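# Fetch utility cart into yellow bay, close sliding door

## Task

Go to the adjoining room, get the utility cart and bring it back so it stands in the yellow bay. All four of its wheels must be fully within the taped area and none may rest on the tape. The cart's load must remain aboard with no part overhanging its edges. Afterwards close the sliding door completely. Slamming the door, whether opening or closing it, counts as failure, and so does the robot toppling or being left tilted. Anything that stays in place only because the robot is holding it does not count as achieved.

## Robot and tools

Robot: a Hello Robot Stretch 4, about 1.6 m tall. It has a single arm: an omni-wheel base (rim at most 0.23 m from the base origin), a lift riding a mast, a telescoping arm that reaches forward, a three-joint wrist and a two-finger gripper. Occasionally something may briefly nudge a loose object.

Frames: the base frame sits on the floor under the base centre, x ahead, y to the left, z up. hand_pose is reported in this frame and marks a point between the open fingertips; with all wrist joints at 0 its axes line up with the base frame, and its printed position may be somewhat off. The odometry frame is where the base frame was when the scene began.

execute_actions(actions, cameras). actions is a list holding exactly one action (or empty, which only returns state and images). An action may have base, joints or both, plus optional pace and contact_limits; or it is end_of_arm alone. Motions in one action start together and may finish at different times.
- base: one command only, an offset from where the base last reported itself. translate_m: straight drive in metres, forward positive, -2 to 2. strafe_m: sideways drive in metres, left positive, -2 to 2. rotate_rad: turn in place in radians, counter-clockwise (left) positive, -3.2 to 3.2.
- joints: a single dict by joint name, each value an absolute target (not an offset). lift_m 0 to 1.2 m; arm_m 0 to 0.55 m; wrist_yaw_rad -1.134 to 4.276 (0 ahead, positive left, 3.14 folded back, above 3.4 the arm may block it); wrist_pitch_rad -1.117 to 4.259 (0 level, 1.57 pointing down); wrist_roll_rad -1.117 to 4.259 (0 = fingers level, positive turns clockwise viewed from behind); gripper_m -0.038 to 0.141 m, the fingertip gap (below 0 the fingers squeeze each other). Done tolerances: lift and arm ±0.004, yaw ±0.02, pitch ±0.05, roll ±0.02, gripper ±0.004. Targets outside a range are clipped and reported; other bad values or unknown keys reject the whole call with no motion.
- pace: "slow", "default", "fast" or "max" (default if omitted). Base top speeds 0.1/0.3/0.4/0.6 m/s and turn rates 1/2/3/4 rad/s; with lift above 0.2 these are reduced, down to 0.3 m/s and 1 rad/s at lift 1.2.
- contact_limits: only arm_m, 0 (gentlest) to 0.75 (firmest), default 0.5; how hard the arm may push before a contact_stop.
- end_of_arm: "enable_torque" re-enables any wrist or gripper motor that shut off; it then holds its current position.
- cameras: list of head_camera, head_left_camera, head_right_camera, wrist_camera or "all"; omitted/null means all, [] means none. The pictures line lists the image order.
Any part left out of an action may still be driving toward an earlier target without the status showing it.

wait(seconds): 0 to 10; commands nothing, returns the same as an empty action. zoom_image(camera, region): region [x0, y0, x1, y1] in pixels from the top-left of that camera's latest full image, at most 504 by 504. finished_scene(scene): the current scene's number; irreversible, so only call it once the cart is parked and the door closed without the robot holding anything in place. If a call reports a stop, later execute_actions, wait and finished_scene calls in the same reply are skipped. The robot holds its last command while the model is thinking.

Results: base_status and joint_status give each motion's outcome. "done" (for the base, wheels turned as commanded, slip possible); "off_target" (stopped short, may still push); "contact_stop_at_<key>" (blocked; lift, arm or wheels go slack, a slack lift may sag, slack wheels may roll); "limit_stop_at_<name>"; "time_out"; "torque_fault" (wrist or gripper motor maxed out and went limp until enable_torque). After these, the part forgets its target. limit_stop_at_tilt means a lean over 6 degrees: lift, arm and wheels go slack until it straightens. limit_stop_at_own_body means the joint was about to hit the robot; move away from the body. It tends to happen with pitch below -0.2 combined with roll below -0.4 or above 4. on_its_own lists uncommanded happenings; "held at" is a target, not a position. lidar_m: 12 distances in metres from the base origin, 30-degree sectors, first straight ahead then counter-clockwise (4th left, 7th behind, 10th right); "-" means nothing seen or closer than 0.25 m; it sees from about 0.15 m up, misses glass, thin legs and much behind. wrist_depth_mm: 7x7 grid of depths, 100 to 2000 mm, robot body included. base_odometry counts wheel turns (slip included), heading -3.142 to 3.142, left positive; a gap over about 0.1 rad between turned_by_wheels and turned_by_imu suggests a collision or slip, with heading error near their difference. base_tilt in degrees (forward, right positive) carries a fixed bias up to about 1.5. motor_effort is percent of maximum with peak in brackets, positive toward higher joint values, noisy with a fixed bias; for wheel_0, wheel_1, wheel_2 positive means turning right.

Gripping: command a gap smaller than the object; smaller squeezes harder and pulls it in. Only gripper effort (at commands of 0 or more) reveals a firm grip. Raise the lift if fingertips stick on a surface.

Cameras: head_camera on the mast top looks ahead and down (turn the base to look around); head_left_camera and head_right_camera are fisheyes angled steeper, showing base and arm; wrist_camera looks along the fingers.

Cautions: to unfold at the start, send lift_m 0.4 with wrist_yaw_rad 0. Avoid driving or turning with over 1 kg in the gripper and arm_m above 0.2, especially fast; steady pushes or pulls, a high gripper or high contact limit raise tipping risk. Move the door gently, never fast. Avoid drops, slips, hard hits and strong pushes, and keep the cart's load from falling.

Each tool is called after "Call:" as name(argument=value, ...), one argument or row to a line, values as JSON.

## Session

Call:
execute_actions(
  actions=[
    {"joints":{"lift_m":0.85,"wrist_yaw_rad":0,"wrist_pitch_rad":0,"wrist_roll_rad":0,"gripper_m":0.0}},
  ],
)

Scene clock: 3.67 s.
base_odometry: x=+0.000 y=+0.000 heading=+0.000 (m, m, rad; odometry frame)
turned_by_wheels: +0.000 (rad since the last result)
turned_by_imu: -0.001 (rad since the last result)
base_tilt: forward=-0.4 right=+0.2 (deg)
lidar_m: 0.96 0.98 1.31 1.29 1.35 1.10 1.03 1.07 1.43 2.41 1.36 1.01
base_status: not commanded
joint_positions: lift_m=+0.850 arm_m=-0.003 wrist_yaw_rad=+0.000 wrist_pitch_rad=+0.003 wrist_roll_rad=+0.000 gripper_m=+0.000
joint_status: all done
motor_effort: lift_m=+22(21) arm_m=-1(0) wrist_yaw_rad=-3(9) wrist_pitch_rad=-8(12) wrist_roll_rad=-1(0) gripper_m=-7(7) wheel_0=+0(0) wheel_1=+0(0) wheel_2=+0(0) (%)
hand_pose: x=+0.4569 y=-0.0874 z=+1.0271 quat_wxyz=(+1.000, +0.000, +0.001, +0.000) (m; base frame)
wrist_depth_mm: 750 750 759 768 768 750 715 / 741 750 759 759 759 741 707 / 741 750 750 768 759 741 715 / 741 750 759 759 768 741 715 / 741 750 759 759 768 741 715 / 741 741 750 201 768 732 715 / 750 741 759 183 768 715 707
pictures: head_camera, head_left_camera, head_right_camera, wrist_camera
Images, in order (width x height): head_camera 420x560, head_left_camera 420x672, head_right_camera 420x672, wrist_camera 616x392.

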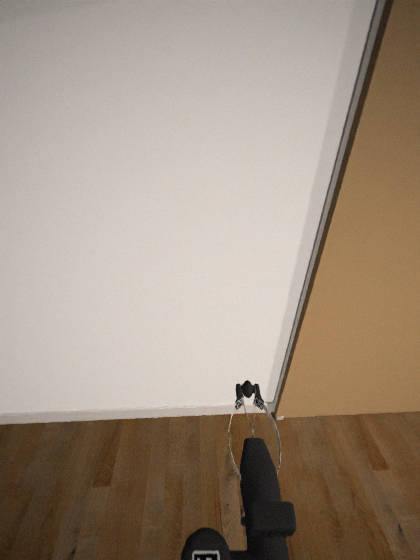

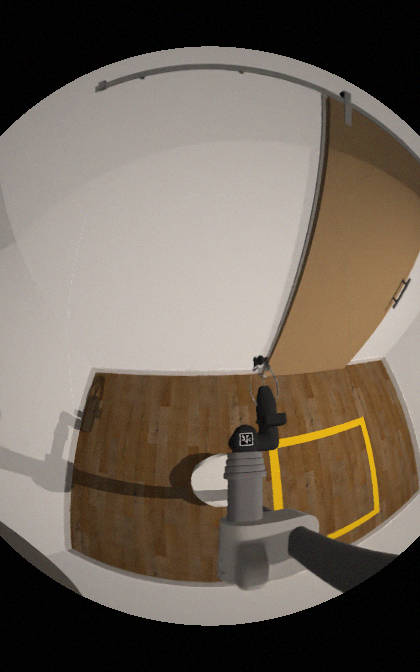

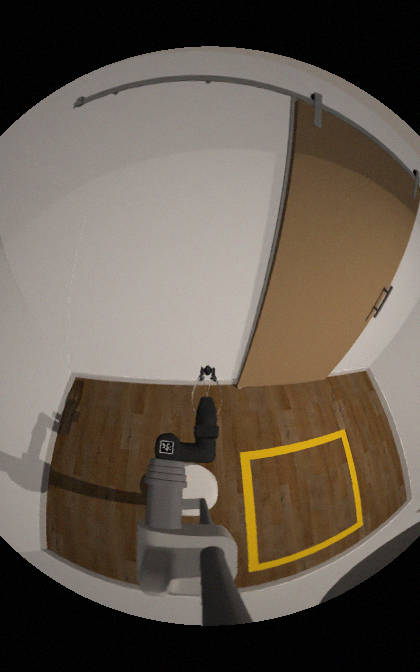

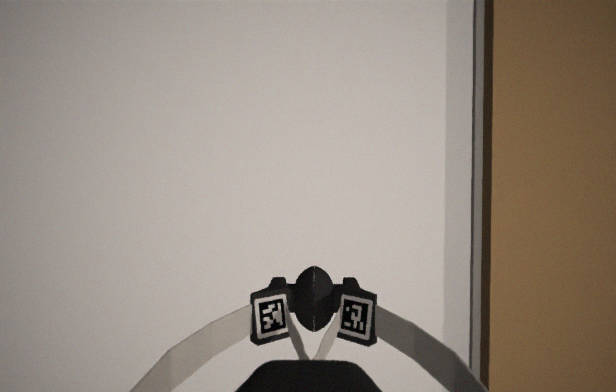

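Call:
execute_actions(
  actions=[
    {"base":{"rotate_rad":-1.57},"joints":{"wrist_yaw_rad":-0.7,"gripper_m":0.12}},
  ],
  cameras=[],
)

Call:
execute_actions(
  actions=[
    {"base":{"strafe_m":0.55}},
  ],
  cameras=[],
)

Call:
execute_actions(
  actions=[
    {"base":{"translate_m":0.2}},
  ],
  cameras=[],
)

Call:
execute_actions(
  actions=[
    {"base":{"rotate_rad":0.7},"joints":{"arm_m":0.25}},
  ],
  cameras=["head_left_camera","wrist_camera"],
)

Scene clock: 49.87 s.
base_odometry: x=+0.000 y=+0.000 heading=-1.570 (m, m, rad; odometry frame)
turned_by_wheels: -1.570 (rad since the last result)
turned_by_imu: -1.581 (rad since the last result)
base_tilt: forward=-0.3 right=+0.2 (deg)
lidar_m: 2.39 1.36 1.01 0.96 0.99 1.32 1.32 1.37 1.09 1.02 1.06 1.40
base_status: done
joint_positions: lift_m=+0.850 arm_m=-0.003 wrist_yaw_rad=-0.700 wrist_pitch_rad=+0.003 wrist_roll_rad=+0.000 gripper_m=+0.120
joint_status: all done
motor_effort: lift_m=+21(22) arm_m=+0(1) wrist_yaw_rad=-2(8) wrist_pitch_rad=-7(8) wrist_roll_rad=-1(1) gripper_m=-1(2) wheel_0=+0(6) wheel_1=+1(9) wheel_2=+1(7) (%)
hand_pose: x=+0.3327 y=-0.2527 z=+1.0272 quat_wxyz=(+0.939, +0.001, +0.001, -0.343) (m; base frame)
wrist_depth_mm: 1921 - 1983 1430 1138 946 820 / 1921 - 1983 1464 1138 946 809 / 1921 - 1921 1430 1138 946 809 / 1983 - 1921 1397 1118 946 809 / 1921 - 1921 1430 1138 946 820 / 1921 - 1618 1397 1078 212 809 / 1983 - 1921 148 1078 891 809
pictures: none
No camera images: the call's "cameras" was empty. Leave "cameras" out to get every camera's image.

Scene clock: 53.03 s.
base_odometry: x=+0.550 y=+0.001 heading=-1.570 (m, m, rad; odometry frame)
turned_by_wheels: +0.000 (rad since the last result)
turned_by_imu: -0.003 (rad since the last result)
base_tilt: forward=-0.4 right=+0.3 (deg)
lidar_m: 1.46 0.56 0.44 0.40 0.42 0.57 1.35 1.38 1.68 1.57 1.63 2.15
base_status: done
joint_positions: lift_m=+0.850 arm_m=-0.003 wrist_yaw_rad=-0.700 wrist_pitch_rad=+0.003 wrist_roll_rad=+0.000 gripper_m=+0.120
joint_status: not commanded
motor_effort: lift_m=+21(21) arm_m=+0(1) wrist_yaw_rad=-2(2) wrist_pitch_rad=-8(10) wrist_roll_rad=-1(1) gripper_m=+0(3) wheel_0=+1(7) wheel_1=-1(11) wheel_2=+0(0) (%)
hand_pose: x=+0.3327 y=-0.2527 z=+1.0272 quat_wxyz=(+0.939, +0.001, +0.001, -0.343) (m; base frame)
wrist_depth_mm: 1863 - - - 1808 1537 1308 / 1921 - - - 1808 1499 1308 / 1921 - - - 1808 1499 1308 / 1921 - - - 1863 1499 1281 / 1921 - - - 1808 1537 1281 / 1921 - - - 1708 212 1308 / 1863 - - 148 1756 1430 1281
pictures: none
No camera images: the call's "cameras" was empty. Leave "cameras" out to get every camera's image.

Scene clock: 55.10 s.
base_odometry: x=+0.550 y=-0.199 heading=-1.570 (m, m, rad; odometry frame)
turned_by_wheels: +0.000 (rad since the last result)
turned_by_imu: -0.001 (rad since the last result)
base_tilt: forward=-0.4 right=+0.2 (deg)
lidar_m: 2.08 0.56 0.43 0.41 0.43 0.59 1.43 1.61 1.65 1.57 1.62 2.14
base_status: done
joint_positions: lift_m=+0.850 arm_m=-0.003 wrist_yaw_rad=-0.700 wrist_pitch_rad=+0.003 wrist_roll_rad=+0.000 gripper_m=+0.120
joint_status: not commanded
motor_effort: lift_m=+21(21) arm_m=-1(0) wrist_yaw_rad=-2(2) wrist_pitch_rad=-7(11) wrist_roll_rad=-1(1) gripper_m=-5(0) wheel_0=+1(4) wheel_1=+3(5) wheel_2=-1(10) (%)
hand_pose: x=+0.3327 y=-0.2527 z=+1.0272 quat_wxyz=(+0.939, +0.001, +0.001, -0.343) (m; base frame)
wrist_depth_mm: 1756 - - - 1863 1537 1308 / 1756 1983 - - 1808 1499 1281 / 1708 1983 - - 1863 1499 1281 / 1756 - - - 1808 1499 1281 / 1756 1983 - - 1808 1464 1308 / 1756 1921 - - 1708 212 1281 / 1756 1921 - 147 1708 1397 1281
pictures: none
No camera images: the call's "cameras" was empty. Leave "cameras" out to get every camera's image.

Scene clock: 56.97 s.
base_odometry: x=+0.550 y=-0.199 heading=-0.870 (m, m, rad; odometry frame)
turned_by_wheels: +0.700 (rad since the last result)
turned_by_imu: +0.703 (rad since the last result)
base_tilt: forward=-0.3 right=+0.3 (deg)
lidar_m: 0.47 0.43 0.41 0.46 0.70 1.55 1.68 1.61 1.57 1.71 2.21 1.01
base_status: done
joint_positions: lift_m=+0.850 arm_m=+0.249 wrist_yaw_rad=-0.700 wrist_pitch_rad=+0.003 wrist_roll_rad=+0.000 gripper_m=+0.120
joint_status: all done
motor_effort: lift_m=+21(21) arm_m=+6(5) wrist_yaw_rad=-3(3) wrist_pitch_rad=-7(7) wrist_roll_rad=-1(1) gripper_m=-2(3) wheel_0=-1(5) wheel_1=-2(4) wheel_2=+0(8) (%)
hand_pose: x=+0.5843 y=-0.2527 z=+1.0272 quat_wxyz=(+0.939, +0.001, +0.001, -0.343) (m; base frame)
wrist_depth_mm: 338 517 1397 1863 1863 1863 1863 / 340 521 1397 1863 1863 1921 1863 / 342 525 1229 1863 1921 1863 1921 / 342 525 1229 1863 1863 1863 1921 / 343 530 1464 1863 1863 1863 1863 / 345 462 878 1863 1863 212 1863 / 345 462 1281 147 1808 1863 1921
pictures: head_left_camera, wrist_camera
Images, in order (width x height): head_left_camera 420x672, wrist_camera 616x392.

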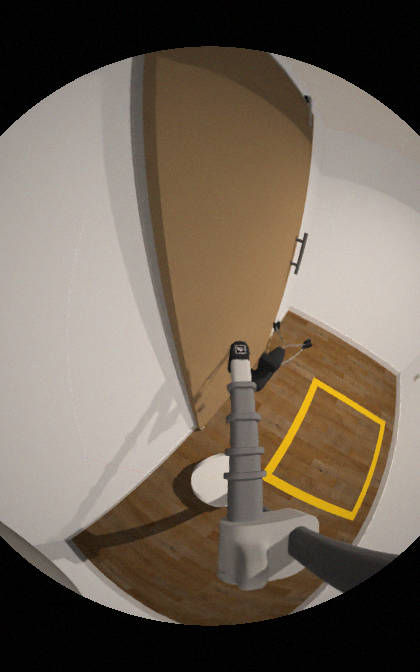

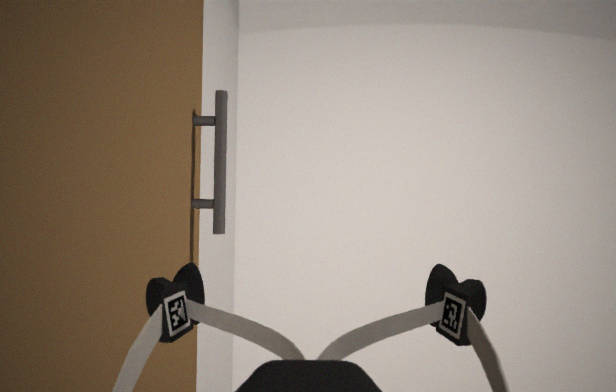

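Call:
execute_actions(
  actions=[
    {"base":{"strafe_m":-0.19},"joints":{"lift_m":0.93}},
  ],
  cameras=[],
)

Call:
execute_actions(
  actions=[
    {"base":{"translate_m":0.25},"joints":{"arm_m":0.45},"pace":"slow"},
  ],
  cameras=["head_left_camera","wrist_camera"],
)

Scene clock: 71.03 s.
base_odometry: x=+0.405 y=-0.322 heading=-0.870 (m, m, rad; odometry frame)
turned_by_wheels: +0.000 (rad since the last result)
turned_by_imu: -0.001 (rad since the last result)
base_tilt: forward=-0.4 right=+0.2 (deg)
lidar_m: 0.66 0.51 0.57 0.62 0.95 1.65 1.81 1.44 1.42 1.55 2.09 1.57
base_status: done
joint_positions: lift_m=+0.930 arm_m=+0.249 wrist_yaw_rad=-0.700 wrist_pitch_rad=+0.003 wrist_roll_rad=+0.000 gripper_m=+0.120
joint_status: all done
motor_effort: lift_m=+22(24) arm_m=+5(5) wrist_yaw_rad=-3(3) wrist_pitch_rad=-9(10) wrist_roll_rad=-1(1) gripper_m=-1(2) wheel_0=+0(9) wheel_1=+0(14) wheel_2=+0(0) (%)
hand_pose: x=+0.5843 y=-0.2527 z=+1.1071 quat_wxyz=(+0.939, +0.001, +0.001, -0.343) (m; base frame)
wrist_depth_mm: 569 1008 1756 1756 1708 1756 1756 / 574 1008 1708 1756 1756 1808 1756 / 574 768 1661 1708 1756 1756 1708 / 574 778 1756 1756 1708 1756 1756 / 580 1042 1708 1708 1756 1756 1756 / 585 788 1708 1708 1756 211 1756 / 580 891 1708 148 1756 1756 1756
pictures: none
No camera images: the call's "cameras" was empty. Leave "cameras" out to get every camera's image.

Scene clock: 74.83 s.
base_odometry: x=+0.566 y=-0.513 heading=-0.872 (m, m, rad; odometry frame)
turned_by_wheels: -0.002 (rad since the last result)
turned_by_imu: -0.028 (rad since the last result)
base_tilt: forward=-0.4 right=+0.2 (deg)
lidar_m: 0.50 0.37 0.36 0.46 0.69 1.87 2.02 1.61 1.57 1.70 1.89 0.94
base_status: done
joint_positions: lift_m=+0.930 arm_m=+0.448 wrist_yaw_rad=-0.700 wrist_pitch_rad=+0.002 wrist_roll_rad=+0.000 gripper_m=+0.120
joint_status: all done
motor_effort: lift_m=+22(22) arm_m=+9(11) wrist_yaw_rad=-3(3) wrist_pitch_rad=-9(8) wrist_roll_rad=-1(2) gripper_m=+1(0) wheel_0=-7(9) wheel_1=+0(5) wheel_2=-14(19) (%)
hand_pose: x=+0.7837 y=-0.2527 z=+1.1071 quat_wxyz=(+0.939, +0.001, +0.001, -0.343) (m; base frame)
wrist_depth_mm: 197 310 1060 1336 1366 1397 1397 / 198 312 768 1336 1336 1397 1397 / 199 314 788 1336 1366 1366 1397 / 200 315 798 1336 1336 1397 1397 / 200 319 699 1336 1366 1397 1397 / 201 273 336 1336 1366 212 1397 / 202 276 715 148 1366 1366 1397
pictures: head_left_camera, wrist_camera
Images, in order (width x height): head_left_camera 420x672, wrist_camera 616x392.

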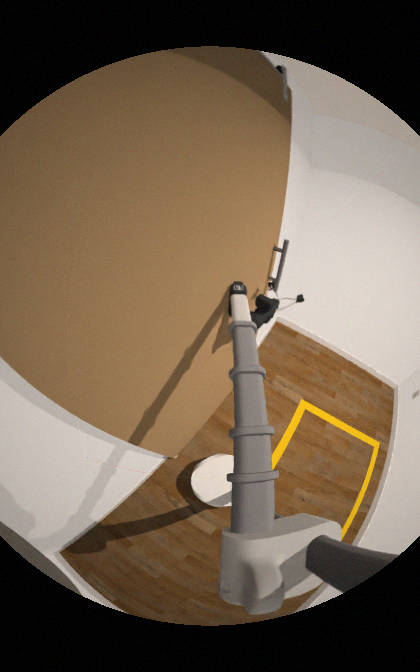

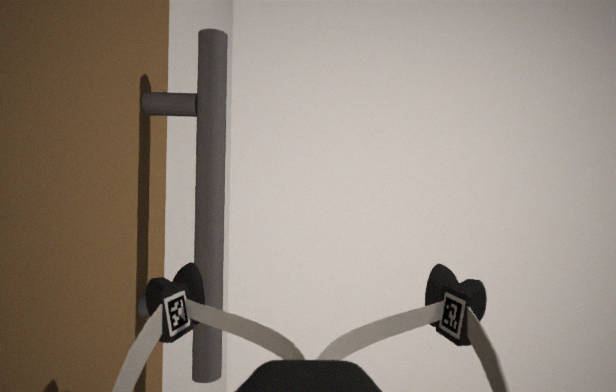

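Call:
execute_actions(
  actions=[
    {"base":{"translate_m":-0.03},"joints":{"wrist_yaw_rad":-0.42},"pace":"slow"},
  ],
  cameras=["wrist_camera"],
)

Scene clock: 81.30 s.
base_odometry: x=+0.547 y=-0.490 heading=-0.872 (m, m, rad; odometry frame)
turned_by_wheels: -0.001 (rad since the last result)
turned_by_imu: -0.002 (rad since the last result)
base_tilt: forward=-0.3 right=+0.3 (deg)
lidar_m: 0.51 0.39 0.38 0.47 0.72 1.84 2.00 1.59 1.55 1.67 1.91 0.98
base_status: done
joint_positions: lift_m=+0.930 arm_m=+0.449 wrist_yaw_rad=-0.423 wrist_pitch_rad=+0.002 wrist_roll_rad=+0.000 gripper_m=+0.120
joint_status: all done
motor_effort: lift_m=+22(22) arm_m=+6(9) wrist_yaw_rad=+8(10) wrist_pitch_rad=-9(8) wrist_roll_rad=-1(2) gripper_m=+2(4) wheel_0=-4(10) wheel_1=-5(8) wheel_2=+0(11) (%)
hand_pose: x=+0.8470 y=-0.1982 z=+1.1071 quat_wxyz=(+0.978, +0.000, +0.001, -0.210) (m; base frame)
wrist_depth_mm: 134 179 270 707 1308 1255 1182 / 135 180 271 382 1308 1255 1205 / 135 181 272 384 1308 1255 1205 / 135 181 273 430 1281 1255 1205 / 136 182 274 647 1308 1229 1182 / 136 182 198 355 1308 1229 1205 / 136 167 277 147 1281 1229 1205
pictures: wrist_camera
Images, in order (width x height): wrist_camera 616x392.

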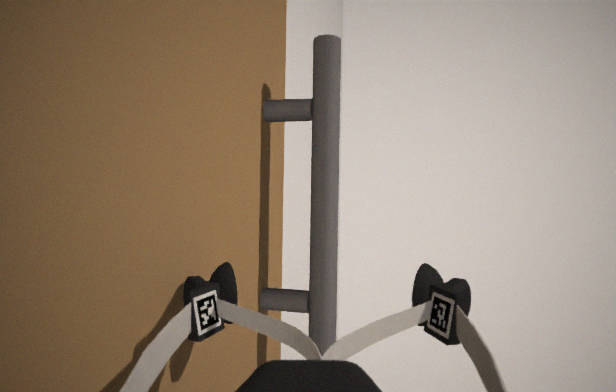

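Call:
execute_actions(
  actions=[
    {"base":{"strafe_m":-0.077},"joints":{"gripper_m":0.08,"lift_m":0.99},"pace":"slow"},
  ],
  cameras=[],
)

Call:
execute_actions(
  actions=[
    {"base":{"translate_m":0.065},"pace":"slow"},
  ],
  cameras=["wrist_camera"],
)

Scene clock: 93.43 s.
base_odometry: x=+0.488 y=-0.540 heading=-0.872 (m, m, rad; odometry frame)
turned_by_wheels: +0.000 (rad since the last result)
turned_by_imu: -0.001 (rad since the last result)
base_tilt: forward=-0.4 right=+0.2 (deg)
lidar_m: 0.59 0.46 0.44 0.55 0.83 1.89 1.94 1.51 1.49 1.60 1.87 1.48
base_status: done
joint_positions: lift_m=+0.990 arm_m=+0.449 wrist_yaw_rad=-0.420 wrist_pitch_rad=+0.003 wrist_roll_rad=+0.000 gripper_m=+0.080
joint_status: all done
motor_effort: lift_m=+22(24) arm_m=+6(6) wrist_yaw_rad=-1(7) wrist_pitch_rad=-6(8) wrist_roll_rad=+0(1) gripper_m=-2(2) wheel_0=+1(5) wheel_1=-3(7) wheel_2=+0(1) (%)
hand_pose: x=+0.8477 y=-0.1975 z=+1.1670 quat_wxyz=(+0.978, +0.000, +0.001, -0.209) (m; base frame)
wrist_depth_mm: 202 270 535 1060 1255 1205 1160 / 204 271 379 1078 1255 1205 1160 / 204 272 330 1078 1255 1205 1138 / 204 272 327 1078 1255 1229 1138 / 205 274 338 1118 1255 1205 1160 / 205 274 198 1098 199 1205 1138 / 206 251 325 143 1255 1182 1160
pictures: none
No camera images: the call's "cameras" was empty. Leave "cameras" out to get every camera's image.

Scene clock: 95.33 s.
base_odometry: x=+0.530 y=-0.589 heading=-0.872 (m, m, rad; odometry frame)
turned_by_wheels: +0.000 (rad since the last result)
turned_by_imu: +0.000 (rad since the last result)
base_tilt: forward=-0.5 right=+0.2 (deg)
lidar_m: 0.54 0.42 0.40 0.44 0.76 1.95 2.01 1.54 1.53 1.62 1.83 1.37
base_status: done
joint_positions: lift_m=+0.990 arm_m=+0.449 wrist_yaw_rad=-0.420 wrist_pitch_rad=+0.003 wrist_roll_rad=+0.000 gripper_m=+0.080
joint_status: not commanded
motor_effort: lift_m=+22(22) arm_m=+6(6) wrist_yaw_rad=-2(2) wrist_pitch_rad=-9(9) wrist_roll_rad=+0(0) gripper_m=-3(1) wheel_0=+3(5) wheel_1=+3(5) wheel_2=-2(6) (%)
hand_pose: x=+0.8477 y=-0.1975 z=+1.1670 quat_wxyz=(+0.978, +0.000, +0.001, -0.209) (m; base frame)
wrist_depth_mm: 160 213 317 878 1205 1160 1098 / 160 213 300 891 1205 1160 1118 / 160 213 282 904 1205 1138 1098 / 161 216 283 917 1205 1160 1118 / 162 216 285 917 1205 1138 1098 / 162 216 199 931 199 1138 1098 / 162 198 306 143 1205 1138 1118
pictures: wrist_camera
Images, in order (width x height): wrist_camera 616x392.

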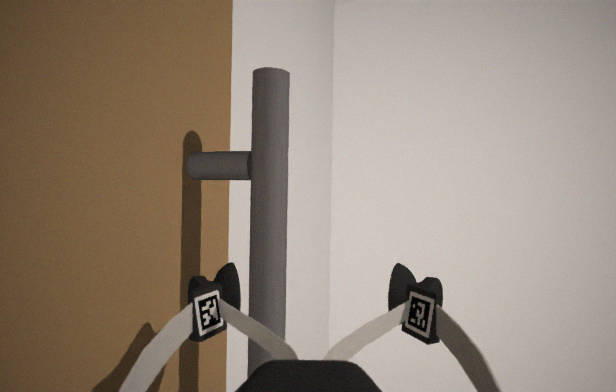

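Call:
execute_actions(
  actions=[
    {"base":{"translate_m":0.065},"pace":"slow"},
  ],
  cameras=["wrist_camera"],
)

Call:
execute_actions(
  actions=[
    {"joints":{"gripper_m":-0.01}},
  ],
  cameras=["wrist_camera"],
)

Scene clock: 102.13 s.
base_odometry: x=+0.571 y=-0.639 heading=-0.872 (m, m, rad; odometry frame)
turned_by_wheels: +0.000 (rad since the last result)
turned_by_imu: -0.002 (rad since the last result)
base_tilt: forward=-0.4 right=+0.2 (deg)
lidar_m: 0.51 0.38 0.37 0.39 0.68 1.99 2.05 1.60 1.57 1.68 1.77 1.29
base_status: done
joint_positions: lift_m=+0.990 arm_m=+0.449 wrist_yaw_rad=-0.423 wrist_pitch_rad=+0.003 wrist_roll_rad=+0.000 gripper_m=+0.080
joint_status: not commanded
motor_effort: lift_m=+22(22) arm_m=+5(6) wrist_yaw_rad=+8(8) wrist_pitch_rad=-6(10) wrist_roll_rad=-1(1) gripper_m=+0(3) wheel_0=-1(5) wheel_1=+1(4) wheel_2=-5(7) (%)
hand_pose: x=+0.8470 y=-0.1982 z=+1.1670 quat_wxyz=(+0.978, +0.000, +0.001, -0.210) (m; base frame)
wrist_depth_mm: 120 160 240 647 1160 1118 1060 / 120 160 241 200 1160 1118 1060 / 120 161 211 201 1160 1118 1060 / 121 162 228 202 1160 1118 1042 / 121 162 246 202 1160 1118 1042 / 121 163 198 203 199 1098 1060 / 122 148 247 145 1138 1078 1042
pictures: wrist_camera
Images, in order (width x height): wrist_camera 616x392.

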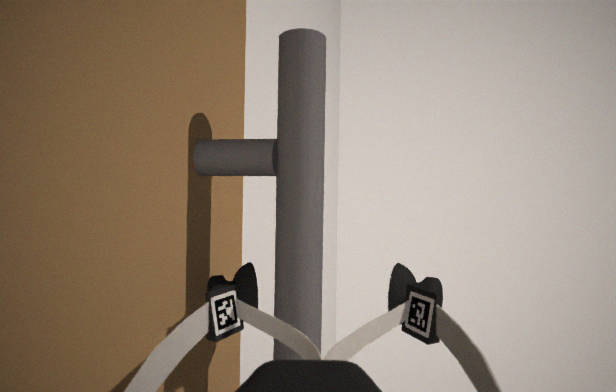

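Scene clock: 103.80 s.
base_odometry: x=+0.571 y=-0.639 heading=-0.872 (m, m, rad; odometry frame)
turned_by_wheels: +0.000 (rad since the last result)
turned_by_imu: +0.000 (rad since the last result)
base_tilt: forward=-0.3 right=+0.3 (deg)
lidar_m: 0.50 0.39 0.37 0.41 0.70 2.00 2.05 1.60 1.56 1.69 1.76 1.27
base_status: not commanded
joint_positions: lift_m=+0.990 arm_m=+0.449 wrist_yaw_rad=-0.412 wrist_pitch_rad=+0.003 wrist_roll_rad=+0.000 gripper_m=-0.009
joint_status: all done
on_its_own: wrist_yaw_rad is at rest, and its effort (-26) is outside its rest range (-13 to +13)
motor_effort: lift_m=+22(22) arm_m=+3(6) wrist_yaw_rad=-26(31) wrist_pitch_rad=-8(8) wrist_roll_rad=+0(0) gripper_m=-18(15) wheel_0=-1(1) wheel_1=+1(1) wheel_2=-1(5) (%)
hand_pose: x=+0.8497 y=-0.1956 z=+1.1671 quat_wxyz=(+0.979, +0.000, +0.001, -0.205) (m; base frame)
wrist_depth_mm: 115 152 226 539 1160 1098 1060 / 115 153 227 196 1160 1098 1060 / 115 153 203 196 1160 1078 1042 / 116 154 215 199 1160 1078 1060 / 116 154 230 500 1160 1098 1060 / 116 155 185 198 185 1078 1060 / 117 142 217 189 1138 1078 1060
pictures: wrist_camera
Images, in order (width x height): wrist_camera 616x392.

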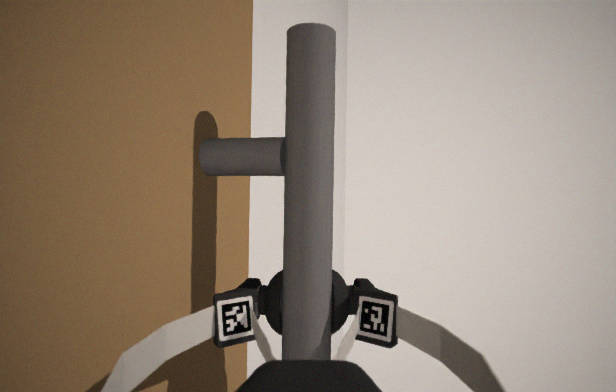

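Call:
execute_actions(
  actions=[
    {"base":{"translate_m":-0.05},"pace":"slow"},
  ],
  cameras=[],
)

Call:
execute_actions(
  actions=[
    {"base":{"strafe_m":0.04},"pace":"slow"},
  ],
  cameras=[],
)

Call:
execute_actions(
  actions=[
    {"base":{"translate_m":-0.06},"pace":"slow"},
  ],
  cameras=[],
)

Call:
execute_actions(
  actions=[
    {"base":{"strafe_m":0.05},"pace":"slow"},
  ],
  cameras=["wrist_camera"],
)

Scene clock: 115.30 s.
base_odometry: x=+0.540 y=-0.601 heading=-0.869 (m, m, rad; odometry frame)
turned_by_wheels: +0.003 (rad since the last result)
turned_by_imu: +0.004 (rad since the last result)
base_tilt: forward=-0.4 right=+0.3 (deg)
lidar_m: 0.53 0.41 0.40 0.43 0.75 1.96 2.00 1.57 1.53 1.66 1.80 1.31
base_status: done
joint_positions: lift_m=+0.990 arm_m=+0.450 wrist_yaw_rad=-0.395 wrist_pitch_rad=+0.003 wrist_roll_rad=+0.000 gripper_m=-0.009
joint_status: not commanded
on_its_own: wrist_yaw_rad is at rest, and its effort (-75) is outside its rest range (-13 to +13)
motor_effort: lift_m=+22(22) arm_m=+0(3) wrist_yaw_rad=-75(75) wrist_pitch_rad=-8(9) wrist_roll_rad=-1(1) gripper_m=-21(22) wheel_0=+15(16) wheel_1=+4(6) wheel_2=+24(24) (%)
hand_pose: x=+0.8536 y=-0.1916 z=+1.1671 quat_wxyz=(+0.981, +0.000, +0.001, -0.196) (m; base frame)
wrist_depth_mm: 129 170 246 597 1205 1138 1098 / 130 170 247 190 1205 1138 1098 / 130 171 204 191 1205 1138 1078 / 130 171 235 191 1182 1138 1078 / 131 172 249 191 1205 1138 1078 / 131 165 187 187 1182 1138 1078 / 131 153 223 185 1160 1118 1060
pictures: none
No camera images: the call's "cameras" was empty. Leave "cameras" out to get every camera's image.

Scene clock: 116.77 s.
base_odometry: x=+0.570 y=-0.575 heading=-0.870 (m, m, rad; odometry frame)
turned_by_wheels: -0.002 (rad since the last result)
turned_by_imu: -0.005 (rad since the last result)
base_tilt: forward=-0.4 right=+0.2 (deg)
lidar_m: 0.50 0.38 0.36 0.40 0.70 1.93 2.06 1.58 1.57 1.69 1.82 1.28
base_status: done
joint_positions: lift_m=+0.990 arm_m=+0.450 wrist_yaw_rad=-0.412 wrist_pitch_rad=+0.002 wrist_roll_rad=+0.000 gripper_m=-0.009
joint_status: not commanded
on_its_own: wrist_yaw_rad is at rest, and its effort (-26) is outside its rest range (-13 to +13)
motor_effort: lift_m=+22(22) arm_m=+0(0) wrist_yaw_rad=-26(76) wrist_pitch_rad=-8(7) wrist_roll_rad=+0(1) gripper_m=-17(20) wheel_0=-11(15) wheel_1=+1(6) wheel_2=-10(22) (%)
hand_pose: x=+0.8503 y=-0.1955 z=+1.1671 quat_wxyz=(+0.979, +0.000, +0.001, -0.204) (m; base frame)
wrist_depth_mm: 116 154 229 544 1229 1160 1118 / 116 154 229 496 1229 1182 1118 / 116 154 202 195 1205 1160 1118 / 116 155 217 195 1229 1160 1098 / 117 156 234 194 1205 1160 1098 / 117 156 186 193 187 1160 1098 / 117 143 220 187 1205 1118 1098
pictures: none
No camera images: the call's "cameras" was empty. Leave "cameras" out to get every camera's image.

Scene clock: 118.60 s.
base_odometry: x=+0.532 y=-0.529 heading=-0.867 (m, m, rad; odometry frame)
turned_by_wheels: +0.003 (rad since the last result)
turned_by_imu: +0.009 (rad since the last result)
base_tilt: forward=-0.3 right=+0.3 (deg)
lidar_m: 0.54 0.40 0.39 0.44 0.75 1.87 2.02 1.56 1.53 1.66 1.86 1.34
base_status: done
joint_positions: lift_m=+0.990 arm_m=+0.450 wrist_yaw_rad=-0.396 wrist_pitch_rad=+0.002 wrist_roll_rad=+0.000 gripper_m=-0.009
joint_status: not commanded
on_its_own: wrist_yaw_rad is at rest, and its effort (-73) is outside its rest range (-13 to +13)
motor_effort: lift_m=+22(22) arm_m=+0(0) wrist_yaw_rad=-73(79) wrist_pitch_rad=-8(8) wrist_roll_rad=+0(1) gripper_m=-18(21) wheel_0=+14(15) wheel_1=+4(8) wheel_2=+21(23) (%)
hand_pose: x=+0.8535 y=-0.1919 z=+1.1671 quat_wxyz=(+0.980, +0.000, +0.001, -0.197) (m; base frame)
wrist_depth_mm: 129 169 245 597 1255 1205 1160 / 129 169 247 189 1281 1205 1138 / 129 170 204 190 1281 1182 1138 / 130 170 233 190 1255 1205 1138 / 130 171 249 191 1281 1229 1138 / 130 164 187 187 1229 1205 1118 / 130 152 222 185 1255 1182 1138
pictures: none
No camera images: the call's "cameras" was empty. Leave "cameras" out to get every camera's image.

Scene clock: 120.20 s.
base_odometry: x=+0.569 y=-0.497 heading=-0.869 (m, m, rad; odometry frame)
turned_by_wheels: -0.001 (rad since the last result)
turned_by_imu: -0.018 (rad since the last result)
base_tilt: forward=-0.4 right=+0.2 (deg)
lidar_m: 0.48 0.38 0.35 0.38 0.67 1.86 2.01 1.60 1.57 1.69 1.91 1.27
base_status: done
joint_positions: lift_m=+0.990 arm_m=+0.450 wrist_yaw_rad=-0.410 wrist_pitch_rad=+0.002 wrist_roll_rad=+0.000 gripper_m=-0.010
joint_status: not commanded
on_its_own: wrist_yaw_rad is at rest, and its effort (-30) is outside its rest range (-13 to +13)
motor_effort: lift_m=+22(22) arm_m=+1(0) wrist_yaw_rad=-30(72) wrist_pitch_rad=-8(7) wrist_roll_rad=-1(0) gripper_m=-19(21) wheel_0=-10(14) wheel_1=+3(13) wheel_2=-12(18) (%)
hand_pose: x=+0.8505 y=-0.1952 z=+1.1671 quat_wxyz=(+0.979, +0.000, +0.001, -0.204) (m; base frame)
wrist_depth_mm: 117 156 233 559 1308 1229 1182 / 117 156 234 192 1281 1229 1182 / 117 157 201 192 1308 1229 1182 / 118 157 220 191 1281 1229 1182 / 118 158 237 191 1281 1229 1160 / 118 158 186 191 188 1229 1160 / 118 144 222 187 1308 1205 1160
pictures: wrist_camera
Images, in order (width x height): wrist_camera 616x392.

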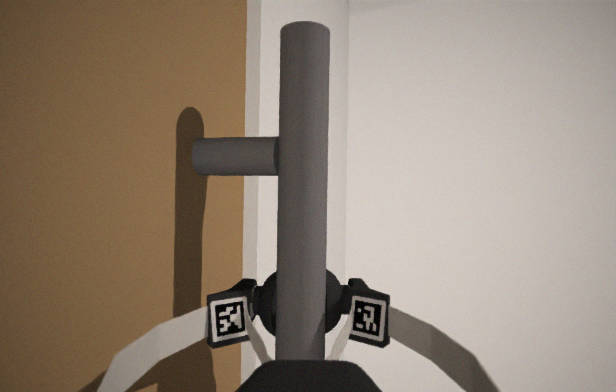

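Call:
execute_actions(
  actions=[
    {"base":{"translate_m":-0.06},"joints":{"wrist_yaw_rad":-0.385},"pace":"slow"},
  ],
  cameras=[],
)

Call:
execute_actions(
  actions=[
    {"base":{"strafe_m":0.05},"pace":"slow"},
  ],
  cameras=[],
)

Call:
execute_actions(
  actions=[
    {"base":{"translate_m":-0.06},"pace":"slow"},
  ],
  cameras=[],
)

Call:
execute_actions(
  actions=[
    {"base":{"strafe_m":0.05},"pace":"slow"},
  ],
  cameras=[],
)

Scene clock: 136.90 s.
base_odometry: x=+0.531 y=-0.451 heading=-0.866 (m, m, rad; odometry frame)
turned_by_wheels: +0.003 (rad since the last result)
turned_by_imu: +0.003 (rad since the last result)
base_tilt: forward=-0.4 right=+0.2 (deg)
lidar_m: 0.53 0.40 0.38 0.43 0.74 1.80 1.97 1.59 1.53 1.65 1.95 1.35
base_status: done
joint_positions: lift_m=+0.990 arm_m=+0.450 wrist_yaw_rad=-0.364 wrist_pitch_rad=+0.002 wrist_roll_rad=+0.000 gripper_m=-0.009
joint_status: wrist_yaw_rad off_target (ended at -0.364, target -0.385)
on_its_own: wrist_yaw_rad is at rest, and its effort (-63) is outside its rest range (-13 to +13)
motor_effort: lift_m=+22(22) arm_m=+0(0) wrist_yaw_rad=-63(66) wrist_pitch_rad=-8(8) wrist_roll_rad=+0(1) gripper_m=-13(21) wheel_0=+14(13) wheel_1=+3(7) wheel_2=+21(22) (%)
hand_pose: x=+0.8594 y=-0.1843 z=+1.1671 quat_wxyz=(+0.984, +0.000, +0.001, -0.181) (m; base frame)
wrist_depth_mm: 129 168 241 569 1308 1255 1205 / 129 168 241 186 1336 1255 1205 / 130 169 201 186 1336 1255 1205 / 130 169 229 186 1308 1255 1205 / 130 170 245 186 1336 1255 1205 / 130 163 187 187 1281 1255 1182 / 130 156 218 182 1281 1229 1182
pictures: none
No camera images: the call's "cameras" was empty. Leave "cameras" out to get every camera's image.

Scene clock: 138.50 s.
base_odometry: x=+0.569 y=-0.419 heading=-0.867 (m, m, rad; odometry frame)
turned_by_wheels: -0.002 (rad since the last result)
turned_by_imu: -0.013 (rad since the last result)
base_tilt: forward=-0.4 right=+0.2 (deg)
lidar_m: 0.47 0.37 0.35 0.37 0.67 1.77 1.92 1.62 1.58 1.68 1.96 1.28
base_status: done
joint_positions: lift_m=+0.990 arm_m=+0.450 wrist_yaw_rad=-0.382 wrist_pitch_rad=+0.002 wrist_roll_rad=+0.000 gripper_m=-0.010
joint_status: not commanded
motor_effort: lift_m=+22(22) arm_m=+0(0) wrist_yaw_rad=-11(63) wrist_pitch_rad=-8(6) wrist_roll_rad=-1(0) gripper_m=-14(22) wheel_0=-10(13) wheel_1=+3(11) wheel_2=-12(19) (%)
hand_pose: x=+0.8560 y=-0.1887 z=+1.1671 quat_wxyz=(+0.982, +0.000, +0.001, -0.190) (m; base frame)
wrist_depth_mm: 113 150 222 480 1366 1308 1229 / 114 151 223 189 1336 1308 1229 / 114 151 198 189 1366 1281 1229 / 114 151 211 190 1366 1281 1229 / 115 152 225 191 1366 1281 1205 / 115 152 186 192 185 1281 1229 / 115 140 213 148 1366 1255 1255
pictures: none
No camera images: the call's "cameras" was empty. Leave "cameras" out to get every camera's image.

Scene clock: 140.33 s.
base_odometry: x=+0.530 y=-0.373 heading=-0.864 (m, m, rad; odometry frame)
turned_by_wheels: +0.003 (rad since the last result)
turned_by_imu: +0.004 (rad since the last result)
base_tilt: forward=-0.4 right=+0.1 (deg)
lidar_m: 0.53 0.40 0.38 0.42 0.71 1.74 1.86 1.57 1.55 1.64 2.02 1.39
base_status: done
joint_positions: lift_m=+0.990 arm_m=+0.450 wrist_yaw_rad=-0.363 wrist_pitch_rad=+0.002 wrist_roll_rad=+0.000 gripper_m=-0.009
joint_status: not commanded
on_its_own: wrist_yaw_rad is at rest, and its effort (-66) is outside its rest range (-13 to +13)
motor_effort: lift_m=+22(22) arm_m=+0(0) wrist_yaw_rad=-66(72) wrist_pitch_rad=-6(8) wrist_roll_rad=+0(1) gripper_m=-18(22) wheel_0=+14(13) wheel_1=+4(4) wheel_2=+20(20) (%)
hand_pose: x=+0.8597 y=-0.1840 z=+1.1671 quat_wxyz=(+0.984, +0.000, +0.001, -0.180) (m; base frame)
wrist_depth_mm: 129 168 243 535 1430 1336 1255 / 130 169 243 186 1397 1336 1255 / 130 170 200 187 1430 1336 1255 / 130 170 230 187 1397 1336 1281 / 130 170 246 187 1397 1336 1255 / 130 163 187 185 1366 1336 1255 / 131 157 220 181 1366 1308 1281
pictures: none
No camera images: the call's "cameras" was empty. Leave "cameras" out to get every camera's image.

Scene clock: 141.93 s.
base_odometry: x=+0.568 y=-0.341 heading=-0.866 (m, m, rad; odometry frame)
turned_by_wheels: -0.001 (rad since the last result)
turned_by_imu: -0.015 (rad since the last result)
base_tilt: forward=-0.4 right=+0.3 (deg)
lidar_m: 0.48 0.36 0.35 0.39 0.66 1.71 1.82 1.63 1.58 1.69 2.06 1.32
base_status: done
joint_positions: lift_m=+0.990 arm_m=+0.450 wrist_yaw_rad=-0.379 wrist_pitch_rad=+0.002 wrist_roll_rad=+0.000 gripper_m=-0.010
joint_status: not commanded
on_its_own: wrist_yaw_rad is at rest, and its effort (-19) is outside its rest range (-13 to +13)
motor_effort: lift_m=+22(22) arm_m=+1(0) wrist_yaw_rad=-19(67) wrist_pitch_rad=-7(9) wrist_roll_rad=+0(0) gripper_m=-14(21) wheel_0=-9(12) wheel_1=+5(11) wheel_2=-13(17) (%)
hand_pose: x=+0.8565 y=-0.1880 z=+1.1671 quat_wxyz=(+0.982, +0.000, +0.001, -0.188) (m; base frame)
wrist_depth_mm: 114 152 225 512 1464 1366 1308 / 115 152 227 192 1430 1366 1308 / 115 153 199 193 1430 1336 1308 / 116 153 214 192 1430 1336 1281 / 116 154 230 191 1430 1336 1308 / 116 154 184 190 187 1336 1308 / 116 141 216 183 1430 1336 1281
pictures: none
No camera images: the call's "cameras" was empty. Leave "cameras" out to get every camera's image.

Call:
execute_actions(
  actions=[
    {"base":{"translate_m":-0.06},"pace":"slow"},
  ],
  cameras=[],
)

Call:
execute_actions(
  actions=[
    {"base":{"strafe_m":0.048},"pace":"slow"},
  ],
  cameras=[],
)

Call:
execute_actions(
  actions=[
    {"base":{"translate_m":-0.06},"pace":"slow"},
  ],
  cameras=[],
)

Call:
execute_actions(
  actions=[
    {"base":{"strafe_m":0.048},"pace":"slow"},
  ],
  cameras=[],
)

Call:
execute_actions(
  actions=[
    {"base":{"translate_m":-0.06},"pace":"slow"},
  ],
  cameras=[],
)

Call:
execute_actions(
  actions=[
    {"base":{"strafe_m":0.048},"pace":"slow"},
  ],
  cameras=["head_left_camera"],
)

Scene clock: 155.47 s.
base_odometry: x=+0.529 y=-0.295 heading=-0.862 (m, m, rad; odometry frame)
turned_by_wheels: +0.003 (rad since the last result)
turned_by_imu: +0.004 (rad since the last result)
base_tilt: forward=-0.3 right=+0.2 (deg)
lidar_m: 0.52 0.39 0.38 0.41 0.72 1.65 1.78 1.58 1.55 1.64 2.11 1.40
base_status: done
joint_positions: lift_m=+0.990 arm_m=+0.450 wrist_yaw_rad=-0.362 wrist_pitch_rad=+0.002 wrist_roll_rad=+0.000 gripper_m=-0.010
joint_status: not commanded
on_its_own: wrist_yaw_rad is at rest, and its effort (-69) is outside its rest range (-13 to +13)
motor_effort: lift_m=+22(22) arm_m=-1(1) wrist_yaw_rad=-69(77) wrist_pitch_rad=-7(8) wrist_roll_rad=+0(0) gripper_m=-16(21) wheel_0=+16(16) wheel_1=+5(5) wheel_2=+22(25) (%)
hand_pose: x=+0.8599 y=-0.1839 z=+1.1671 quat_wxyz=(+0.984, +0.000, +0.001, -0.180) (m; base frame)
wrist_depth_mm: 130 170 245 580 1464 1397 1336 / 130 170 247 187 1464 1430 1336 / 130 171 198 188 1464 1430 1336 / 131 171 233 188 1499 1397 1336 / 131 172 234 189 1464 1397 1308 / 131 164 187 184 1430 1430 1336 / 131 153 222 180 1464 1366 1308
pictures: none
No camera images: the call's "cameras" was empty. Leave "cameras" out to get every camera's image.

Scene clock: 157.03 s.
base_odometry: x=+0.565 y=-0.264 heading=-0.864 (m, m, rad; odometry frame)
turned_by_wheels: -0.001 (rad since the last result)
turned_by_imu: -0.014 (rad since the last result)
base_tilt: forward=-0.5 right=+0.3 (deg)
lidar_m: 0.49 0.36 0.34 0.37 0.63 1.63 1.75 1.63 1.58 1.69 2.14 1.36
base_status: done
joint_positions: lift_m=+0.990 arm_m=+0.450 wrist_yaw_rad=-0.376 wrist_pitch_rad=+0.002 wrist_roll_rad=+0.000 gripper_m=-0.010
joint_status: not commanded
on_its_own: wrist_yaw_rad is at rest, and its effort (-27) is outside its rest range (-13 to +13)
motor_effort: lift_m=+22(22) arm_m=+0(1) wrist_yaw_rad=-27(68) wrist_pitch_rad=-7(8) wrist_roll_rad=+0(1) gripper_m=-17(17) wheel_0=-9(15) wheel_1=+3(8) wheel_2=-13(19) (%)
hand_pose: x=+0.8572 y=-0.1873 z=+1.1671 quat_wxyz=(+0.982, +0.000, +0.001, -0.187) (m; base frame)
wrist_depth_mm: 115 153 228 591 1499 1430 1366 / 116 154 229 190 1537 1430 1366 / 116 154 198 190 1499 1430 1366 / 116 155 217 189 1499 1397 1366 / 117 155 233 188 1499 1397 1366 / 117 156 186 187 186 1397 1397 / 117 143 220 183 1499 1366 1366
pictures: none
No camera images: the call's "cameras" was empty. Leave "cameras" out to get every camera's image.

Scene clock: 158.87 s.
base_odometry: x=+0.527 y=-0.219 heading=-0.861 (m, m, rad; odometry frame)
turned_by_wheels: +0.003 (rad since the last result)
turned_by_imu: +0.009 (rad since the last result)
base_tilt: forward=-0.4 right=+0.2 (deg)
lidar_m: 0.50 0.38 0.38 0.39 0.70 1.59 1.71 1.61 1.55 1.65 2.18 1.39
base_status: done
joint_positions: lift_m=+0.990 arm_m=+0.450 wrist_yaw_rad=-0.364 wrist_pitch_rad=+0.002 wrist_roll_rad=+0.000 gripper_m=-0.010
joint_status: not commanded
on_its_own: wrist_yaw_rad is at rest, and its effort (-63) is outside its rest range (-13 to +13)
motor_effort: lift_m=+22(22) arm_m=+0(1) wrist_yaw_rad=-63(80) wrist_pitch_rad=-9(6) wrist_roll_rad=-1(0) gripper_m=-19(22) wheel_0=+13(13) wheel_1=+3(4) wheel_2=+22(22) (%)
hand_pose: x=+0.8595 y=-0.1843 z=+1.1671 quat_wxyz=(+0.984, +0.000, +0.001, -0.181) (m; base frame)
wrist_depth_mm: 128 167 243 647 1537 1499 1397 / 128 168 245 185 1537 1464 1397 / 128 168 198 185 1537 1464 1397 / 128 169 231 186 1537 1464 1397 / 129 169 247 186 1537 1464 1366 / 129 163 187 185 1499 1464 1366 / 129 156 220 181 1537 1464 1397
pictures: none
No camera images: the call's "cameras" was empty. Leave "cameras" out to get every camera's image.

Scene clock: 160.43 s.
base_odometry: x=+0.563 y=-0.187 heading=-0.862 (m, m, rad; odometry frame)
turned_by_wheels: -0.001 (rad since the last result)
turned_by_imu: -0.020 (rad since the last result)
base_tilt: forward=-0.5 right=+0.2 (deg)
lidar_m: 0.48 0.35 0.34 0.36 0.62 1.57 1.68 1.65 1.60 1.68 2.21 1.32
base_status: done
joint_positions: lift_m=+0.990 arm_m=+0.450 wrist_yaw_rad=-0.374 wrist_pitch_rad=+0.002 wrist_roll_rad=+0.000 gripper_m=-0.010
joint_status: not commanded
on_its_own: wrist_yaw_rad is at rest, and its effort (-34) is outside its rest range (-13 to +13)
motor_effort: lift_m=+22(22) arm_m=+0(0) wrist_yaw_rad=-34(64) wrist_pitch_rad=-6(8) wrist_roll_rad=+0(1) gripper_m=-14(19) wheel_0=-7(13) wheel_1=+4(13) wheel_2=-11(17) (%)
hand_pose: x=+0.8575 y=-0.1867 z=+1.1672 quat_wxyz=(+0.983, +0.000, +0.001, -0.186) (m; base frame)
wrist_depth_mm: 117 155 232 661 1576 1499 1430 / 117 156 234 187 1576 1464 1430 / 117 157 198 187 1576 1499 1430 / 118 157 220 187 1576 1499 1397 / 118 157 237 187 1576 1499 1430 / 118 158 187 188 188 1499 1397 / 118 144 223 183 1537 1464 1430
pictures: none
No camera images: the call's "cameras" was empty. Leave "cameras" out to get every camera's image.

Scene clock: 162.27 s.
base_odometry: x=+0.524 y=-0.142 heading=-0.859 (m, m, rad; odometry frame)
turned_by_wheels: +0.003 (rad since the last result)
turned_by_imu: +0.012 (rad since the last result)
base_tilt: forward=-0.3 right=+0.2 (deg)
lidar_m: 0.52 0.39 0.37 0.38 0.68 1.53 1.61 1.61 1.56 1.67 2.25 1.36
base_status: done
joint_positions: lift_m=+0.990 arm_m=+0.450 wrist_yaw_rad=-0.363 wrist_pitch_rad=+0.002 wrist_roll_rad=+0.000 gripper_m=-0.009
joint_status: not commanded
on_its_own: wrist_yaw_rad is at rest, and its effort (-65) is outside its rest range (-13 to +13)
motor_effort: lift_m=+22(22) arm_m=+0(0) wrist_yaw_rad=-65(72) wrist_pitch_rad=-7(8) wrist_roll_rad=-1(1) gripper_m=-16(22) wheel_0=+13(17) wheel_1=+2(6) wheel_2=+21(23) (%)
hand_pose: x=+0.8596 y=-0.1841 z=+1.1672 quat_wxyz=(+0.984, +0.000, +0.001, -0.180) (m; base frame)
wrist_depth_mm: 126 166 242 707 1618 1537 1464 / 127 167 244 186 1618 1537 1464 / 127 167 198 186 1618 1537 1464 / 127 168 230 185 1618 1537 1464 / 128 168 246 186 1618 1537 1464 / 128 163 187 185 1576 1537 1464 / 128 154 219 182 1576 1499 1430
pictures: none
No camera images: the call's "cameras" was empty. Leave "cameras" out to get every camera's image.

Scene clock: 163.83 s.
base_odometry: x=+0.560 y=-0.111 heading=-0.861 (m, m, rad; odometry frame)
turned_by_wheels: -0.002 (rad since the last result)
turned_by_imu: -0.023 (rad since the last result)
base_tilt: forward=-0.3 right=+0.2 (deg)
lidar_m: 0.47 0.34 0.32 0.37 0.61 1.51 1.59 1.64 1.58 1.68 2.28 1.37
base_status: done
joint_positions: lift_m=+0.990 arm_m=+0.450 wrist_yaw_rad=-0.371 wrist_pitch_rad=+0.002 wrist_roll_rad=+0.000 gripper_m=-0.010
joint_status: not commanded
on_its_own: wrist_yaw_rad is at rest, and its effort (-44) is outside its rest range (-13 to +13)
motor_effort: lift_m=+22(22) arm_m=+1(1) wrist_yaw_rad=-44(66) wrist_pitch_rad=-9(8) wrist_roll_rad=+0(1) gripper_m=-18(20) wheel_0=-10(12) wheel_1=+2(8) wheel_2=-12(19) (%)
hand_pose: x=+0.8581 y=-0.1860 z=+1.1671 quat_wxyz=(+0.983, +0.000, +0.001, -0.184) (m; base frame)
wrist_depth_mm: 118 157 236 723 1661 1576 1499 / 118 158 238 189 1618 1576 1499 / 119 158 197 189 1661 1576 1499 / 119 159 224 190 1618 1576 1499 / 119 160 242 191 1618 1537 1499 / 120 159 185 188 1618 1576 1499 / 120 144 227 183 1661 1537 1464
pictures: head_left_camera
Images, in order (width x height): head_left_camera 420x672.

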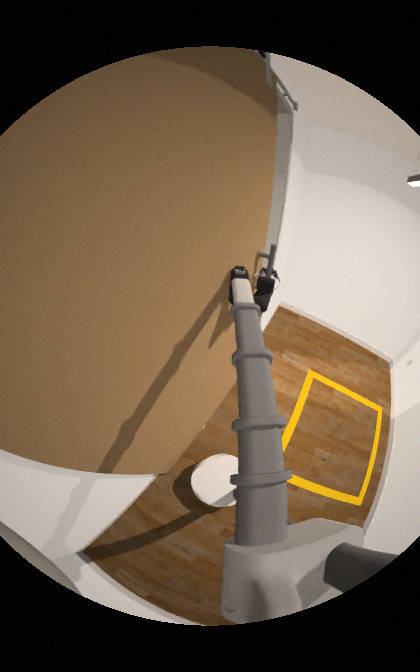

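Call:
execute_actions(
  actions=[
    {"base":{"translate_m":-0.075},"joints":{"arm_m":0.475},"pace":"slow"},
  ],
  cameras=[],
)

Call:
execute_actions(
  actions=[
    {"base":{"strafe_m":0.045},"pace":"slow"},
  ],
  cameras=[],
)

Call:
execute_actions(
  actions=[
    {"base":{"translate_m":-0.075},"joints":{"arm_m":0.5},"pace":"slow"},
  ],
  cameras=[],
)

Call:
execute_actions(
  actions=[
    {"base":{"strafe_m":0.045},"pace":"slow"},
  ],
  cameras=[],
)

Call:
execute_actions(
  actions=[
    {"base":{"translate_m":-0.075},"joints":{"arm_m":0.525},"pace":"slow"},
  ],
  cameras=[],
)

Call:
execute_actions(
  actions=[
    {"base":{"strafe_m":0.045},"pace":"slow"},
  ],
  cameras=["head_left_camera"],
)

Scene clock: 179.27 s.
base_odometry: x=+0.511 y=-0.054 heading=-0.857 (m, m, rad; odometry frame)
turned_by_wheels: +0.004 (rad since the last result)
turned_by_imu: +0.004 (rad since the last result)
base_tilt: forward=-0.4 right=+0.2 (deg)
lidar_m: 0.51 0.39 0.37 0.41 0.67 1.44 1.54 1.60 1.55 1.65 2.34 1.44
base_status: done
joint_positions: lift_m=+0.990 arm_m=+0.475 wrist_yaw_rad=-0.361 wrist_pitch_rad=+0.002 wrist_roll_rad=+0.000 gripper_m=-0.010
joint_status: all done
on_its_own: wrist_yaw_rad is at rest, and its effort (-71) is outside its rest range (-13 to +13)
motor_effort: lift_m=+22(22) arm_m=+0(7) wrist_yaw_rad=-71(73) wrist_pitch_rad=-8(8) wrist_roll_rad=-1(0) gripper_m=-18(17) wheel_0=+17(17) wheel_1=+6(5) wheel_2=+22(23) (%)
hand_pose: x=+0.8848 y=-0.1837 z=+1.1672 quat_wxyz=(+0.984, +0.000, +0.001, -0.180) (m; base frame)
wrist_depth_mm: 127 168 247 768 1661 1618 1537 / 128 169 248 187 1661 1576 1537 / 128 169 196 187 1661 1618 1537 / 128 169 235 188 1661 1576 1537 / 128 170 251 189 1708 1618 1537 / 128 163 187 184 1618 1576 1499 / 129 153 222 181 1661 1537 1499
pictures: none
No camera images: the call's "cameras" was empty. Leave "cameras" out to get every camera's image.

Scene clock: 180.80 s.
base_odometry: x=+0.545 y=-0.025 heading=-0.859 (m, m, rad; odometry frame)
turned_by_wheels: -0.001 (rad since the last result)
turned_by_imu: -0.021 (rad since the last result)
base_tilt: forward=-0.3 right=+0.2 (deg)
lidar_m: 0.50 0.36 0.34 0.36 0.62 1.43 1.48 1.65 1.60 1.67 2.33 1.46
base_status: done
joint_positions: lift_m=+0.990 arm_m=+0.475 wrist_yaw_rad=-0.367 wrist_pitch_rad=+0.002 wrist_roll_rad=+0.000 gripper_m=-0.010
joint_status: not commanded
on_its_own: wrist_yaw_rad is at rest, and its effort (-54) is outside its rest range (-13 to +13)
motor_effort: lift_m=+22(22) arm_m=+1(1) wrist_yaw_rad=-54(71) wrist_pitch_rad=-6(9) wrist_roll_rad=-1(0) gripper_m=-13(18) wheel_0=-9(14) wheel_1=+3(14) wheel_2=-10(19) (%)
hand_pose: x=+0.8837 y=-0.1851 z=+1.1672 quat_wxyz=(+0.983, +0.000, +0.001, -0.182) (m; base frame)
wrist_depth_mm: 120 161 244 788 1661 1618 1576 / 121 161 245 188 1708 1618 1576 / 121 162 196 187 1708 1618 1537 / 121 162 230 187 1661 1618 1537 / 121 163 249 186 1661 1576 1576 / 121 161 187 186 1618 1618 1537 / 122 149 219 182 1708 1576 1537
pictures: none
No camera images: the call's "cameras" was empty. Leave "cameras" out to get every camera's image.

Scene clock: 182.83 s.
base_odometry: x=+0.496 y=+0.032 heading=-0.855 (m, m, rad; odometry frame)
turned_by_wheels: +0.003 (rad since the last result)
turned_by_imu: +0.011 (rad since the last result)
base_tilt: forward=-0.4 right=+0.2 (deg)
lidar_m: 0.53 0.39 0.36 0.40 0.66 1.36 1.44 1.61 1.56 1.64 2.31 1.51
base_status: done
joint_positions: lift_m=+0.990 arm_m=+0.500 wrist_yaw_rad=-0.362 wrist_pitch_rad=+0.002 wrist_roll_rad=+0.000 gripper_m=-0.009
joint_status: all done
on_its_own: wrist_yaw_rad is at rest, and its effort (-68) is outside its rest range (-13 to +13)
motor_effort: lift_m=+22(22) arm_m=+0(7) wrist_yaw_rad=-68(76) wrist_pitch_rad=-6(8) wrist_roll_rad=-1(0) gripper_m=-21(20) wheel_0=+13(16) wheel_1=+4(2) wheel_2=+23(24) (%)
hand_pose: x=+0.9097 y=-0.1840 z=+1.1672 quat_wxyz=(+0.984, +0.000, +0.001, -0.180) (m; base frame)
wrist_depth_mm: 124 165 244 820 1756 1661 1576 / 124 165 246 186 1708 1661 1576 / 125 166 197 185 1756 1661 1576 / 125 166 231 186 1756 1618 1576 / 125 167 248 186 1708 1618 1576 / 125 163 187 185 1708 1661 1576 / 126 153 220 181 1708 1661 1576
pictures: none
No camera images: the call's "cameras" was empty. Leave "cameras" out to get every camera's image.

Scene clock: 184.37 s.
base_odometry: x=+0.530 y=+0.062 heading=-0.856 (m, m, rad; odometry frame)
turned_by_wheels: -0.001 (rad since the last result)
turned_by_imu: -0.029 (rad since the last result)
base_tilt: forward=-0.4 right=+0.2 (deg)
lidar_m: 0.51 0.37 0.34 0.37 0.62 1.35 1.43 1.66 1.59 1.66 2.30 1.54
base_status: done
joint_positions: lift_m=+0.990 arm_m=+0.500 wrist_yaw_rad=-0.362 wrist_pitch_rad=+0.002 wrist_roll_rad=+0.000 gripper_m=-0.010
joint_status: not commanded
on_its_own: wrist_yaw_rad is at rest, and its effort (-69) is outside its rest range (-13 to +13)
motor_effort: lift_m=+22(22) arm_m=+1(0) wrist_yaw_rad=-69(73) wrist_pitch_rad=-8(6) wrist_roll_rad=+0(1) gripper_m=-18(21) wheel_0=-6(11) wheel_1=+5(10) wheel_2=-10(19) (%)
hand_pose: x=+0.9097 y=-0.1838 z=+1.1672 quat_wxyz=(+0.984, +0.000, +0.001, -0.180) (m; base frame)
wrist_depth_mm: 122 164 250 831 1756 1661 1618 / 122 165 252 187 1708 1661 1618 / 122 165 194 187 1756 1661 1618 / 123 166 236 187 1756 1661 1618 / 123 166 255 188 1708 1661 1618 / 123 164 187 185 1708 1661 1576 / 123 152 224 181 1756 1661 1618
pictures: none
No camera images: the call's "cameras" was empty. Leave "cameras" out to get every camera's image.

Scene clock: 186.40 s.
base_odometry: x=+0.481 y=+0.118 heading=-0.853 (m, m, rad; odometry frame)
turned_by_wheels: +0.003 (rad since the last result)
turned_by_imu: +0.015 (rad since the last result)
base_tilt: forward=-0.4 right=+0.1 (deg)
lidar_m: 0.55 0.40 0.37 0.40 0.66 1.27 1.36 1.61 1.55 1.62 2.30 1.56
base_status: done
joint_positions: lift_m=+0.990 arm_m=+0.525 wrist_yaw_rad=-0.364 wrist_pitch_rad=+0.002 wrist_roll_rad=+0.000 gripper_m=-0.010
joint_status: all done
on_its_own: wrist_yaw_rad is at rest, and its effort (-61) is outside its rest range (-13 to +13)
motor_effort: lift_m=+22(22) arm_m=+0(9) wrist_yaw_rad=-61(73) wrist_pitch_rad=-8(8) wrist_roll_rad=+0(1) gripper_m=-14(20) wheel_0=+17(15) wheel_1=+6(10) wheel_2=+20(23) (%)
hand_pose: x=+0.9343 y=-0.1845 z=+1.1673 quat_wxyz=(+0.983, +0.000, +0.001, -0.181) (m; base frame)
wrist_depth_mm: 124 165 247 878 1808 1708 1661 / 124 166 248 186 1756 1708 1618 / 124 166 196 186 1808 1708 1661 / 124 166 234 186 1756 1708 1618 / 124 167 251 187 1808 1708 1661 / 125 164 187 185 1756 1708 1618 / 125 151 222 180 1808 1661 1618
pictures: none
No camera images: the call's "cameras" was empty. Leave "cameras" out to get every camera's image.

Scene clock: 187.93 s.
base_odometry: x=+0.514 y=+0.148 heading=-0.854 (m, m, rad; odometry frame)
turned_by_wheels: -0.001 (rad since the last result)
turned_by_imu: -0.032 (rad since the last result)
base_tilt: forward=-0.4 right=+0.2 (deg)
lidar_m: 0.52 0.36 0.34 0.36 0.58 1.27 1.32 1.62 1.59 1.64 2.25 1.64
base_status: done
joint_positions: lift_m=+0.990 arm_m=+0.525 wrist_yaw_rad=-0.358 wrist_pitch_rad=+0.002 wrist_roll_rad=+0.000 gripper_m=-0.009
joint_status: not commanded
on_its_own: wrist_yaw_rad is at rest, and its effort (-79) is outside its rest range (-13 to +13)
motor_effort: lift_m=+22(22) arm_m=+1(1) wrist_yaw_rad=-79(84) wrist_pitch_rad=-5(7) wrist_roll_rad=-1(1) gripper_m=-15(22) wheel_0=-8(17) wheel_1=+5(15) wheel_2=-11(17) (%)
hand_pose: x=+0.9353 y=-0.1831 z=+1.1672 quat_wxyz=(+0.984, +0.000, +0.001, -0.178) (m; base frame)
wrist_depth_mm: 124 168 241 891 1808 1756 1661 / 125 169 242 866 1808 1756 1661 / 125 169 191 866 1863 1708 1661 / 125 170 228 878 1808 1756 1661 / 126 171 246 866 1808 1708 1661 / 126 163 184 185 1756 1708 1661 / 126 161 231 181 1756 1708 1661
pictures: head_left_camera
Images, in order (width x height): head_left_camera 420x672.

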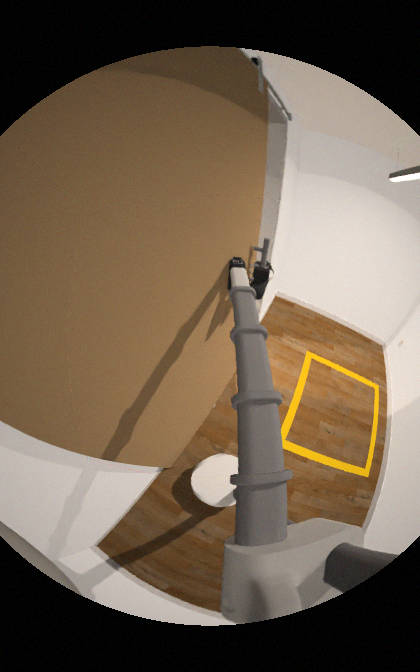

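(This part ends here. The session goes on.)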